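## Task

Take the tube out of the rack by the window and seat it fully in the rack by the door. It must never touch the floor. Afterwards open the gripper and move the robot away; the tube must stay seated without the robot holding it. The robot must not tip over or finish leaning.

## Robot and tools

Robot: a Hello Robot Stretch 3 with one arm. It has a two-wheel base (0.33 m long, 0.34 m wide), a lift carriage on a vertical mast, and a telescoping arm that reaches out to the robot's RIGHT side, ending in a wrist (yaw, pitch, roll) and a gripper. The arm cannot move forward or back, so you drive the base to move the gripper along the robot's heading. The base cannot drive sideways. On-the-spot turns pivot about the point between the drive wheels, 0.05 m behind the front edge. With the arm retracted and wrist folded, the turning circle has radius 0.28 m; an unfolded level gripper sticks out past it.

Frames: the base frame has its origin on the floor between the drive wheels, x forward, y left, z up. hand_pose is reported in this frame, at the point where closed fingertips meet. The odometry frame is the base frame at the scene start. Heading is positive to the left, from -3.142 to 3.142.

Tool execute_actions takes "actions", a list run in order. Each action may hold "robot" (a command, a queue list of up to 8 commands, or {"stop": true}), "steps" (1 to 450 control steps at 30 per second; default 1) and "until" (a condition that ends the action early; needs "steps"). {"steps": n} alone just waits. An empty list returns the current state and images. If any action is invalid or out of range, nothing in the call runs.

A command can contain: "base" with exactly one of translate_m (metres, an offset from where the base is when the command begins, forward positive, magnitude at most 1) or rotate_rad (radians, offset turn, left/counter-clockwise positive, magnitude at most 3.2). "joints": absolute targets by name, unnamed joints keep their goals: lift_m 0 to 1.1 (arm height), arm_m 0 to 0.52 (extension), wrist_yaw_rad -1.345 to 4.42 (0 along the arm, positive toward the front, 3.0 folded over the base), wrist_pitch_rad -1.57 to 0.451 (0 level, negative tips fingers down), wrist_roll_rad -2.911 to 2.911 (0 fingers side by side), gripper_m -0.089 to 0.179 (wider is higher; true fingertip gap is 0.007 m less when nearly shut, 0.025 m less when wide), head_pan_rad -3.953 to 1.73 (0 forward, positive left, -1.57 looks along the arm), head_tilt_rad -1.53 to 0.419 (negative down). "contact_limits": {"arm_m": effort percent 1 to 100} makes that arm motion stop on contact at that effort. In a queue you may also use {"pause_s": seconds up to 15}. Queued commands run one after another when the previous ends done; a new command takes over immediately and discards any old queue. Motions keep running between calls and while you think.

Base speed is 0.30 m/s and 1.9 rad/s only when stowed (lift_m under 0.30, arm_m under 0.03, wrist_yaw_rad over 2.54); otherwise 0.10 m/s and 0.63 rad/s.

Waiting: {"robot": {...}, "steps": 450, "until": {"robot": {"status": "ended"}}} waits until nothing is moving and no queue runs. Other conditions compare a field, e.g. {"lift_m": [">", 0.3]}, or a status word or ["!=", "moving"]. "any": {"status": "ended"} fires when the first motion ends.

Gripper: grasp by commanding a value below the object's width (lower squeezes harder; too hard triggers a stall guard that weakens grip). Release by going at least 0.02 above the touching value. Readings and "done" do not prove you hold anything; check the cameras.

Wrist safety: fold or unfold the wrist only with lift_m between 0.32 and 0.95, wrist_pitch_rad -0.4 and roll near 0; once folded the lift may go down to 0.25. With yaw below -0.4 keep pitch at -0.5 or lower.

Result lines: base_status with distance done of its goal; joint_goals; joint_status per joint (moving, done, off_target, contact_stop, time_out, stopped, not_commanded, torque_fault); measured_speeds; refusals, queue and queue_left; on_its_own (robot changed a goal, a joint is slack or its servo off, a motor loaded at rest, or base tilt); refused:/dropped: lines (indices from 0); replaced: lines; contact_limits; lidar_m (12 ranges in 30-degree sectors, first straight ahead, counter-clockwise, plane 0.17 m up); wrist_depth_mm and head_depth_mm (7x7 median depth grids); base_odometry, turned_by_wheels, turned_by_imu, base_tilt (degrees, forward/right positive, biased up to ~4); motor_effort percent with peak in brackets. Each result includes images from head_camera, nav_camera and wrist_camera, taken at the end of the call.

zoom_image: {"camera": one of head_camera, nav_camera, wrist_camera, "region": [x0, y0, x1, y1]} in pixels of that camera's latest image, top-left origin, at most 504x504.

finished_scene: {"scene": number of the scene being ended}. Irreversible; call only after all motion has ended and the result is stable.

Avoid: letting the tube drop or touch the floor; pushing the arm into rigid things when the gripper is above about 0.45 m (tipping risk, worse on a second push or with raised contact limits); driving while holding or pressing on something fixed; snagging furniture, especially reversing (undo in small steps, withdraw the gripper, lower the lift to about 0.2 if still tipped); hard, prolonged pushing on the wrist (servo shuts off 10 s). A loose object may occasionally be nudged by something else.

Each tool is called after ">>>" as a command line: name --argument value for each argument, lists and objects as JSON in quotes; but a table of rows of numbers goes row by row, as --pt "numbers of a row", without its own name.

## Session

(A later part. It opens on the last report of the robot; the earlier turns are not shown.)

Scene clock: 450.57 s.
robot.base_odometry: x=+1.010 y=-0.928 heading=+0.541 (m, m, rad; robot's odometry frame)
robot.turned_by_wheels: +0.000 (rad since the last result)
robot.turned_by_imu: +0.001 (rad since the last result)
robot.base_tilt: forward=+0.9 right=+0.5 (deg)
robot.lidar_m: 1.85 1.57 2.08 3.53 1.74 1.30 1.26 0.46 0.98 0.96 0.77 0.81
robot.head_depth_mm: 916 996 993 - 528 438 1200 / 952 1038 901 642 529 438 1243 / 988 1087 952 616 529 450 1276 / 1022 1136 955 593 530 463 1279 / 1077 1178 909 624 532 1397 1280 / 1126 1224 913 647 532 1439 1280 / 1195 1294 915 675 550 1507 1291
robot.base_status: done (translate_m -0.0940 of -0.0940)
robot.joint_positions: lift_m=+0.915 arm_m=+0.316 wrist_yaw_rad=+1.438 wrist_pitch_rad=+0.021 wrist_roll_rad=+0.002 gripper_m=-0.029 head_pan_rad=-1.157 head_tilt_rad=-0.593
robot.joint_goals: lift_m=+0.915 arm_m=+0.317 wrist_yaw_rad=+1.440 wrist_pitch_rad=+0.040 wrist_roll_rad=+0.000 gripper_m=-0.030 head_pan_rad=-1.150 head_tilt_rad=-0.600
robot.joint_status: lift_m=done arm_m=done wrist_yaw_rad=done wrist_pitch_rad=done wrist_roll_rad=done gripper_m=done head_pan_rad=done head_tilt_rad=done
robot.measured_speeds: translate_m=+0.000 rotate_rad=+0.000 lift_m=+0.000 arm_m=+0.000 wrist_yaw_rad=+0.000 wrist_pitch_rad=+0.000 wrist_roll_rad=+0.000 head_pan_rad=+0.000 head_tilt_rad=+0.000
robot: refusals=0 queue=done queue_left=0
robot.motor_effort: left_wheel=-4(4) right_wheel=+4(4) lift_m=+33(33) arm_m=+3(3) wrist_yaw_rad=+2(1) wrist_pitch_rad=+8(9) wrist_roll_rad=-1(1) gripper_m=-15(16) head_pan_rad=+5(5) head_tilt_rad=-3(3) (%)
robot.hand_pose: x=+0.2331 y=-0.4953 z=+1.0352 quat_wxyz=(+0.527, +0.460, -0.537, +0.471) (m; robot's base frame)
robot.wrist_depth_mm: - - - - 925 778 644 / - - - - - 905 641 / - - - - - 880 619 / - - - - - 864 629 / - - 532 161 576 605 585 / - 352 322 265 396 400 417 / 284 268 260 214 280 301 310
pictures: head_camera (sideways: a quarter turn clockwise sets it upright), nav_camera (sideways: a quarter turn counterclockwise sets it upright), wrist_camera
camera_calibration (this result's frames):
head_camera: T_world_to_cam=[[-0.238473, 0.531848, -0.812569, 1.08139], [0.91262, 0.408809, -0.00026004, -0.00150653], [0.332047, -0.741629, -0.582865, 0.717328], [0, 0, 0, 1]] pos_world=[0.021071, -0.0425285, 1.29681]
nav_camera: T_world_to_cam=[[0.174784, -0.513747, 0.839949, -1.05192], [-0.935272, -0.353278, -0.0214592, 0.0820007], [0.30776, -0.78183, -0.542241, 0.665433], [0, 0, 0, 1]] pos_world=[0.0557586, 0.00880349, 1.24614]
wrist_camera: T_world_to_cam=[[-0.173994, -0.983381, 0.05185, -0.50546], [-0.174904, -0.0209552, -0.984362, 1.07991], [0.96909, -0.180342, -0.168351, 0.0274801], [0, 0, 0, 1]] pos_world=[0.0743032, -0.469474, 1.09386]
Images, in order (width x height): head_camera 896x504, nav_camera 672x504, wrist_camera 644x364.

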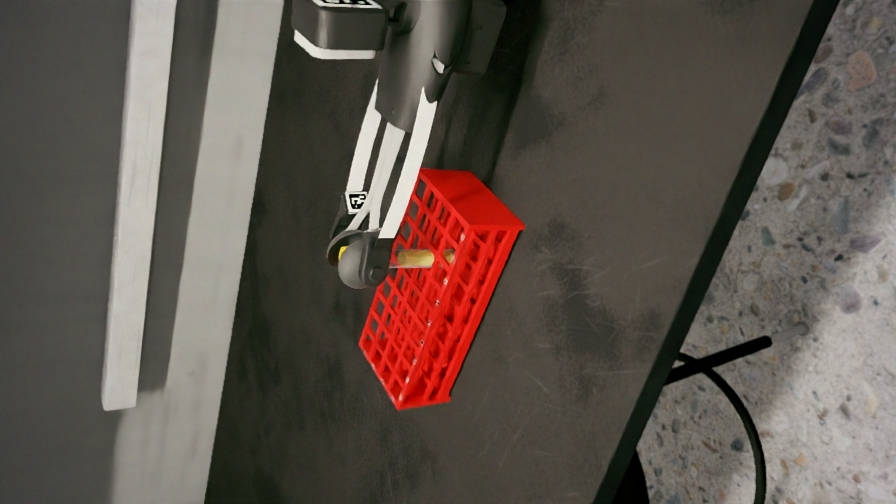

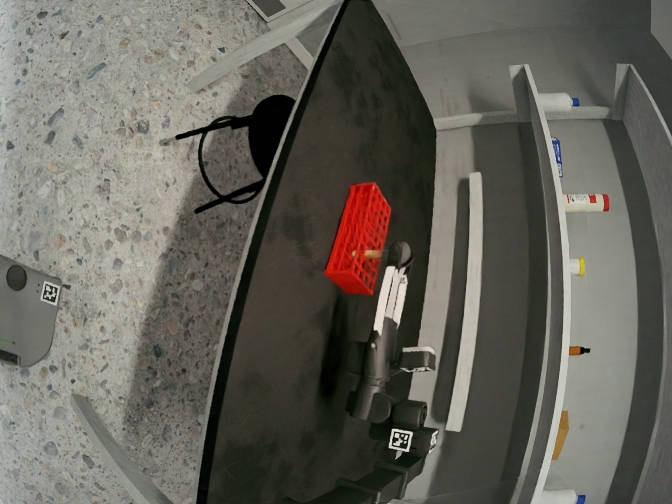

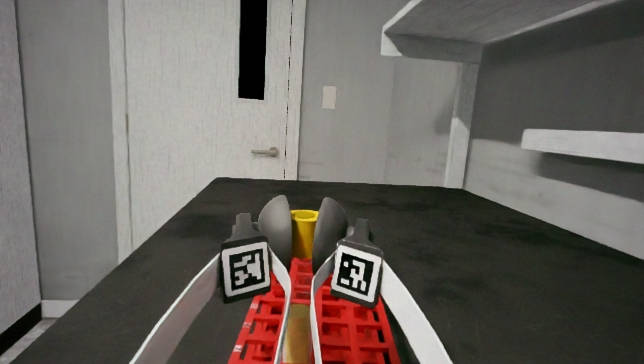

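Going down smoothly. Lower to near seated height.

>>> execute_actions --actions '[{"robot": [{"joints": {"lift_m": 0.9}}], "steps": 450, "until": {"robot": {"status": "ended"}}}]'

Scene clock: 455.37 s.
robot.base_odometry: x=+1.010 y=-0.928 heading=+0.541 (m, m, rad; robot's odometry frame)
robot.turned_by_wheels: +0.000 (rad since the last result)
robot.turned_by_imu: +0.001 (rad since the last result)
robot.base_tilt: forward=+0.9 right=+0.5 (deg)
robot.lidar_m: 1.85 1.56 2.07 3.54 1.74 1.30 1.26 0.46 0.98 0.96 0.77 0.81
robot.head_depth_mm: 917 992 974 - 526 438 1197 / 951 1040 899 620 529 438 1249 / 988 1088 928 614 529 450 1278 / 1024 1136 953 592 530 463 1284 / 1071 1182 908 624 532 1396 1281 / 1122 1226 913 648 533 1434 1285 / 1191 1288 916 675 550 1507 1288
robot.base_status: done (translate_m -0.0940 of -0.0940)
robot.joint_positions: lift_m=+0.900 arm_m=+0.316 wrist_yaw_rad=+1.438 wrist_pitch_rad=+0.021 wrist_roll_rad=+0.002 gripper_m=-0.029 head_pan_rad=-1.157 head_tilt_rad=-0.593
robot.joint_goals: lift_m=+0.900 arm_m=+0.317 wrist_yaw_rad=+1.440 wrist_pitch_rad=+0.040 wrist_roll_rad=+0.000 gripper_m=-0.030 head_pan_rad=-1.150 head_tilt_rad=-0.600
robot.joint_status: lift_m=done arm_m=done wrist_yaw_rad=done wrist_pitch_rad=done wrist_roll_rad=done gripper_m=done head_pan_rad=done head_tilt_rad=done
robot.measured_speeds: translate_m=+0.000 rotate_rad=+0.000 lift_m=+0.000 arm_m=+0.000 wrist_yaw_rad=+0.000 wrist_pitch_rad=+0.000 wrist_roll_rad=+0.000 head_pan_rad=+0.000 head_tilt_rad=+0.000
robot: refusals=0 queue=done queue_left=0
robot.motor_effort: left_wheel=-3(4) right_wheel=+4(5) lift_m=+33(33) arm_m=+4(3) wrist_yaw_rad=+1(2) wrist_pitch_rad=+8(9) wrist_roll_rad=-1(1) gripper_m=-16(15) head_pan_rad=+4(4) head_tilt_rad=-2(3) (%)
robot.hand_pose: x=+0.2331 y=-0.4953 z=+1.0202 quat_wxyz=(+0.527, +0.460, -0.537, +0.471) (m; robot's base frame)
robot.wrist_depth_mm: - - - - 937 811 646 / - - - - - 891 643 / - - - - - 888 622 / - - - 932 - 833 638 / - - 488 161 530 556 578 / - 321 293 221 361 371 383 / 248 247 230 176 246 277 284
pictures: head_camera (sideways: a quarter turn clockwise sets it upright), nav_camera (sideways: a quarter turn counterclockwise sets it upright), wrist_camera
camera_calibration (this result's frames):
head_camera: T_world_to_cam=[[-0.238473, 0.531848, -0.812569, 1.08139], [0.91262, 0.408809, -0.00026004, -0.00150653], [0.332047, -0.741629, -0.582865, 0.717328], [0, 0, 0, 1]] pos_world=[0.021071, -0.0425285, 1.29681]
nav_camera: T_world_to_cam=[[0.174784, -0.513747, 0.839949, -1.05192], [-0.935272, -0.353278, -0.0214592, 0.0820007], [0.30776, -0.78183, -0.542241, 0.665433], [0, 0, 0, 1]] pos_world=[0.0557586, 0.00880349, 1.24614]
wrist_camera: T_world_to_cam=[[-0.173995, -0.983381, 0.05185, -0.504685], [-0.174904, -0.0209551, -0.984362, 1.06516], [0.969089, -0.180343, -0.168351, 0.0249559], [0, 0, 0, 1]] pos_world=[0.0743032, -0.469476, 1.07887]
Images, in order (width x height): head_camera 896x504, nav_camera 672x504, wrist_camera 644x364.

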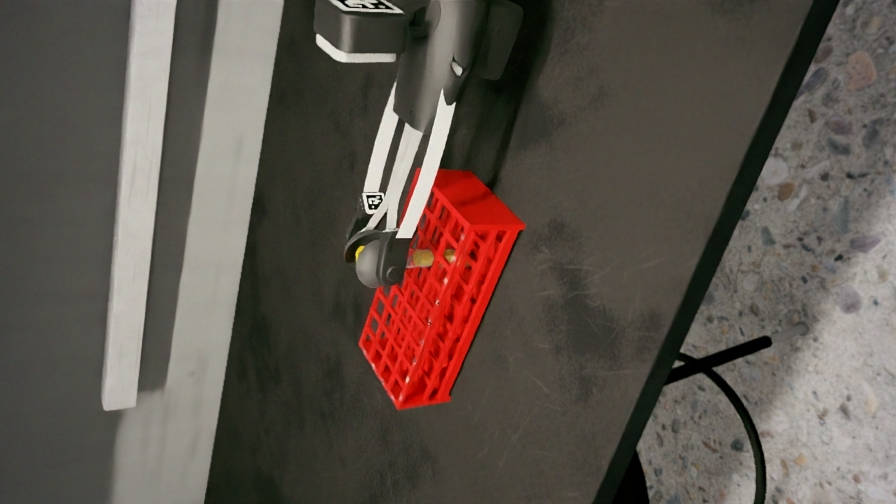

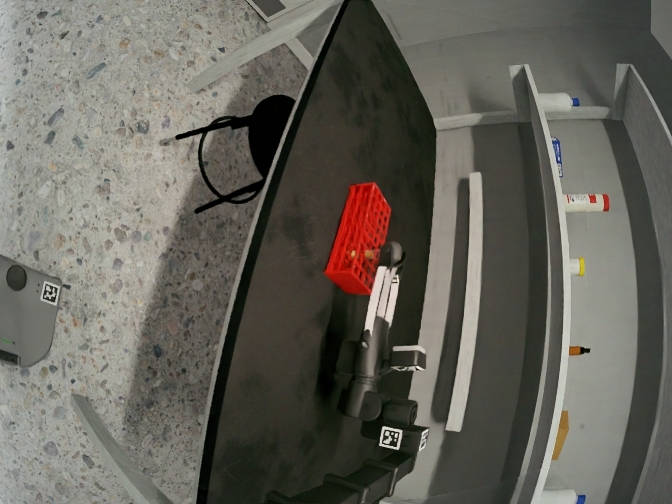

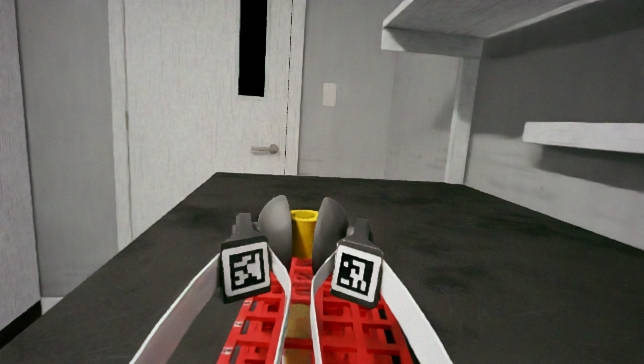

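>>> execute_actions --actions '[{"robot": [{"joints": {"lift_m": 0.894}}], "steps": 450, "until": {"robot": {"status": "ended"}}}]'

Scene clock: 459.40 s.
robot.base_odometry: x=+1.010 y=-0.928 heading=+0.541 (m, m, rad; robot's odometry frame)
robot.turned_by_wheels: +0.000 (rad since the last result)
robot.turned_by_imu: +0.001 (rad since the last result)
robot.base_tilt: forward=+0.9 right=+0.6 (deg)
robot.lidar_m: 1.85 1.57 2.07 3.54 1.74 1.30 1.26 0.46 0.98 0.96 0.77 0.81
robot.head_depth_mm: 916 995 944 - 527 437 1203 / 953 1039 899 621 529 439 1249 / 989 1087 904 615 530 450 1275 / 1017 1138 953 593 530 463 1287 / 1072 1178 910 625 531 1400 1279 / 1125 1224 913 648 533 1434 1283 / 1190 1294 916 675 551 1503 1288
robot.base_status: done (translate_m -0.0940 of -0.0940)
robot.joint_positions: lift_m=+0.894 arm_m=+0.316 wrist_yaw_rad=+1.438 wrist_pitch_rad=+0.036 wrist_roll_rad=+0.002 gripper_m=-0.029 head_pan_rad=-1.157 head_tilt_rad=-0.593
robot.joint_goals: lift_m=+0.894 arm_m=+0.317 wrist_yaw_rad=+1.440 wrist_pitch_rad=+0.040 wrist_roll_rad=+0.000 gripper_m=-0.030 head_pan_rad=-1.150 head_tilt_rad=-0.600
robot.joint_status: lift_m=done arm_m=done wrist_yaw_rad=done wrist_pitch_rad=done wrist_roll_rad=done gripper_m=done head_pan_rad=done head_tilt_rad=done
robot.measured_speeds: translate_m=+0.000 rotate_rad=+0.000 lift_m=+0.000 arm_m=+0.000 wrist_yaw_rad=+0.000 wrist_pitch_rad=+0.000 wrist_roll_rad=+0.000 head_pan_rad=+0.000 head_tilt_rad=+0.000
robot: refusals=0 queue=done queue_left=0
robot.motor_effort: left_wheel=-3(3) right_wheel=+3(5) lift_m=+31(32) arm_m=+3(3) wrist_yaw_rad=+1(2) wrist_pitch_rad=+2(9) wrist_roll_rad=-1(1) gripper_m=-16(16) head_pan_rad=+5(4) head_tilt_rad=-3(2) (%)
robot.hand_pose: x=+0.2333 y=-0.4953 z=+1.0180 quat_wxyz=(+0.524, +0.457, -0.540, +0.475) (m; robot's base frame)
robot.wrist_depth_mm: - - - - 915 796 647 / - - - - - 893 648 / - - - - - 901 588 / - - - - - 835 631 / - - 481 161 541 568 593 / - 322 296 229 365 375 388 / 247 246 230 176 245 277 284
pictures: head_camera (sideways: a quarter turn clockwise sets it upright), nav_camera (sideways: a quarter turn counterclockwise sets it upright), wrist_camera
camera_calibration (this result's frames):
head_camera: T_world_to_cam=[[-0.238473, 0.531848, -0.812569, 1.08139], [0.91262, 0.408808, -0.000260039, -0.00150653], [0.332047, -0.741629, -0.582865, 0.717328], [0, 0, 0, 1]] pos_world=[0.021071, -0.0425285, 1.29681]
nav_camera: T_world_to_cam=[[0.174784, -0.513747, 0.839949, -1.05192], [-0.935272, -0.353278, -0.0214592, 0.0820007], [0.30776, -0.78183, -0.542241, 0.665433], [0, 0, 0, 1]] pos_world=[0.0557586, 0.00880349, 1.24614]
wrist_camera: T_world_to_cam=[[-0.174739, -0.983281, 0.0512323, -0.503709], [-0.160662, -0.0228615, -0.986745, 1.06121], [0.971418, -0.180654, -0.153981, 0.0090202], [0, 0, 0, 1]] pos_world=[0.0737157, -0.469397, 1.07434]
Images, in order (width x height): head_camera 896x504, nav_camera 672x504, wrist_camera 644x364.

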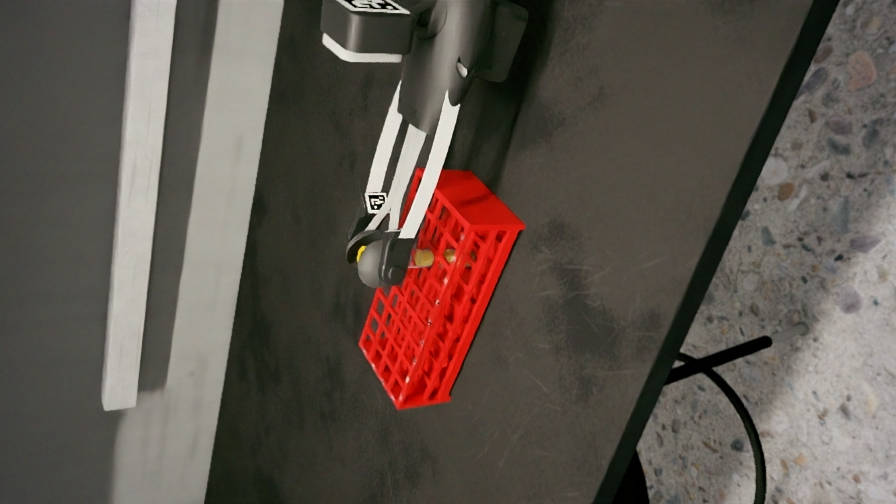

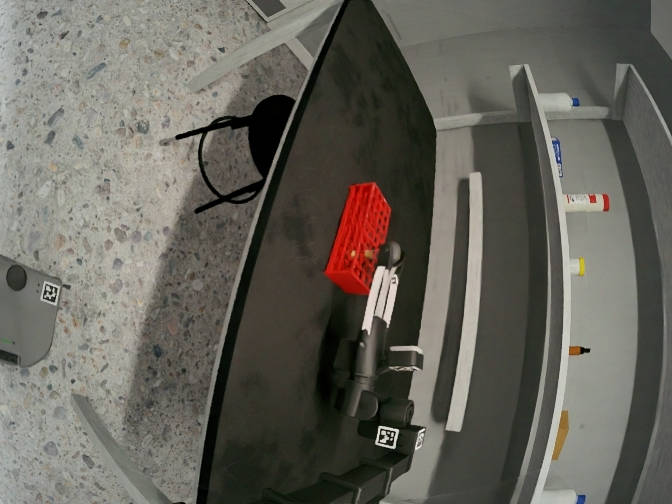

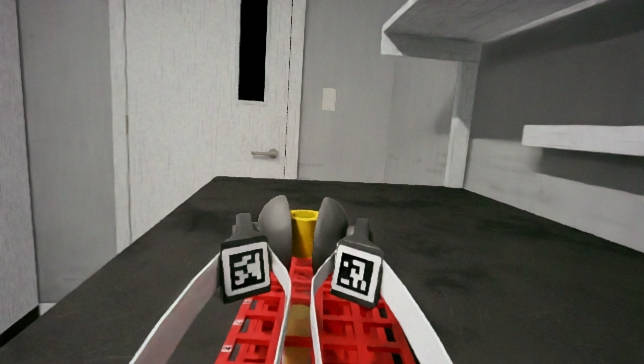

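Bottomed out at z=1.018 (same as original seat). Release and move clear.

>>> execute_actions --actions '[{"robot": [{"joints": {"gripper_m": 0.07}}, {"joints": {"lift_m": 0.97}}, {"joints": {"arm_m": 0.02}}], "steps": 450, "until": {"robot": {"status": "ended"}}}]'

Scene clock: 471.90 s.
robot.base_odometry: x=+1.010 y=-0.928 heading=+0.541 (m, m, rad; robot's odometry frame)
robot.turned_by_wheels: +0.000 (rad since the last result)
robot.turned_by_imu: +0.002 (rad since the last result)
robot.base_tilt: forward=+0.9 right=+0.5 (deg)
robot.lidar_m: 1.85 1.57 2.06 3.53 1.74 1.30 1.26 0.46 0.98 0.96 0.77 0.81
robot.head_depth_mm: 915 994 898 664 528 449 - / 952 1039 897 667 - - - / 988 1085 904 633 - - - / 1022 1136 906 601 565 - 1231 / 1071 1180 910 625 532 - 1259 / 1122 1224 915 649 518 1469 1277 / 1196 1295 917 703 534 1506 1290
robot.base_status: done (translate_m -0.0940 of -0.0940)
robot.joint_positions: lift_m=+0.970 arm_m=+0.020 wrist_yaw_rad=+1.439 wrist_pitch_rad=+0.022 wrist_roll_rad=+0.002 gripper_m=+0.070 head_pan_rad=-1.157 head_tilt_rad=-0.593
robot.joint_goals: lift_m=+0.970 arm_m=+0.020 wrist_yaw_rad=+1.440 wrist_pitch_rad=+0.040 wrist_roll_rad=+0.000 gripper_m=+0.070 head_pan_rad=-1.150 head_tilt_rad=-0.600
robot.joint_status: lift_m=done arm_m=done wrist_yaw_rad=done wrist_pitch_rad=done wrist_roll_rad=done gripper_m=done head_pan_rad=done head_tilt_rad=done
robot.measured_speeds: translate_m=+0.000 rotate_rad=+0.000 lift_m=+0.000 arm_m=+0.000 wrist_yaw_rad=+0.000 wrist_pitch_rad=+0.000 wrist_roll_rad=+0.000 head_pan_rad=+0.000 head_tilt_rad=+0.000
robot: refusals=0 queue=done queue_left=0
robot.motor_effort: left_wheel=-3(3) right_wheel=+4(4) lift_m=+44(46) arm_m=-5(7) wrist_yaw_rad=+0(2) wrist_pitch_rad=+8(8) wrist_roll_rad=-1(1) gripper_m=+1(85) head_pan_rad=+4(4) head_tilt_rad=-3(3) (%)
robot.hand_pose: x=+0.2331 y=-0.1990 z=+1.0900 quat_wxyz=(+0.527, +0.461, -0.537, +0.471) (m; robot's base frame)
robot.wrist_depth_mm: - - - - - - 705 / - - - - - - 903 / - - - - - - 930 / - - - - - - 924 / - - - - 819 787 831 / - - - - - 524 547 / - - - - 381 381 338
pictures: head_camera (sideways: a quarter turn clockwise sets it upright), nav_camera (sideways: a quarter turn counterclockwise sets it upright), wrist_camera
camera_calibration (this result's frames):
head_camera: T_world_to_cam=[[-0.238579, 0.531806, -0.812565, 1.08139], [0.91254, 0.408987, -0.000259988, -0.00150611], [0.332191, -0.74156, -0.58287, 0.717334], [0, 0, 0, 1]] pos_world=[0.0210793, -0.0425256, 1.29681]
nav_camera: T_world_to_cam=[[0.174888, -0.513718, 0.839945, -1.05192], [-0.935203, -0.353461, -0.0214588, 0.0819998], [0.307912, -0.781766, -0.542247, 0.66544], [0, 0, 0, 1]] pos_world=[0.0557567, 0.00881358, 1.24614]
wrist_camera: T_world_to_cam=[[-0.172669, -0.983616, 0.0518275, -0.21726], [-0.174359, -0.0212639, -0.984453, 1.13997], [0.969425, -0.179021, -0.16783, 0.0896991], [0, 0, 0, 1]] pos_world=[0.0742936, -0.173402, 1.14856]
Images, in order (width x height): head_camera 896x504, nav_camera 672x504, wrist_camera 644x364.

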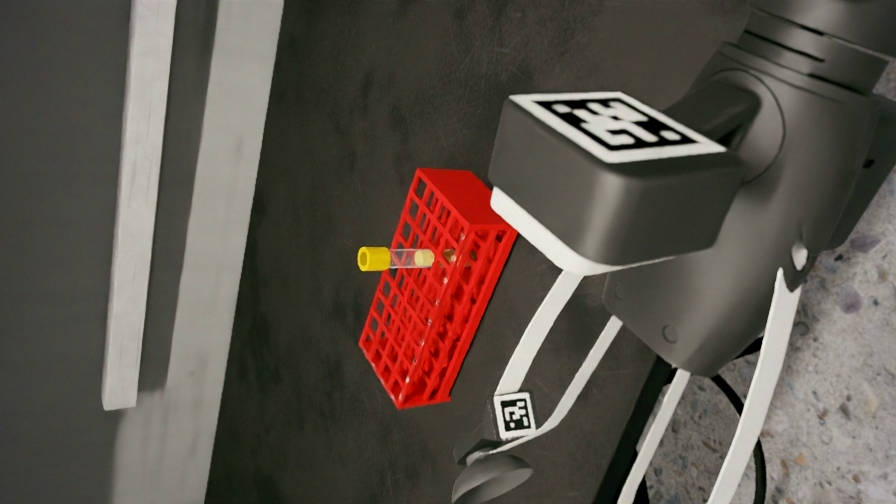

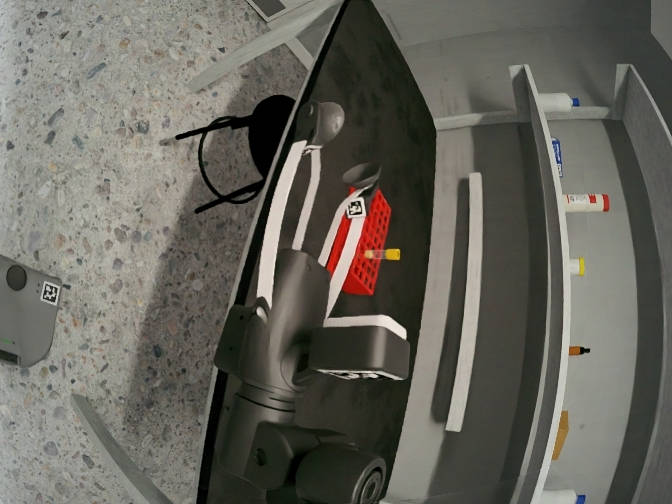

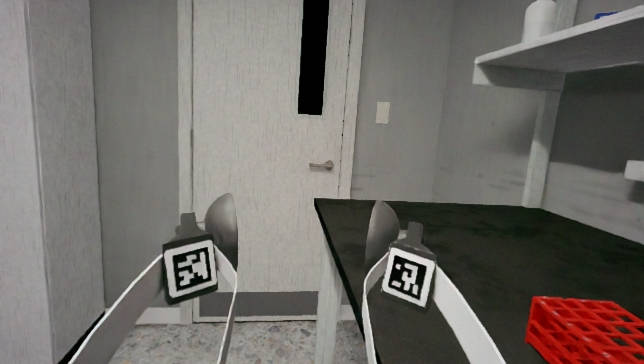

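>>> finished_scene --scene 1

The scene is finished: the task was done.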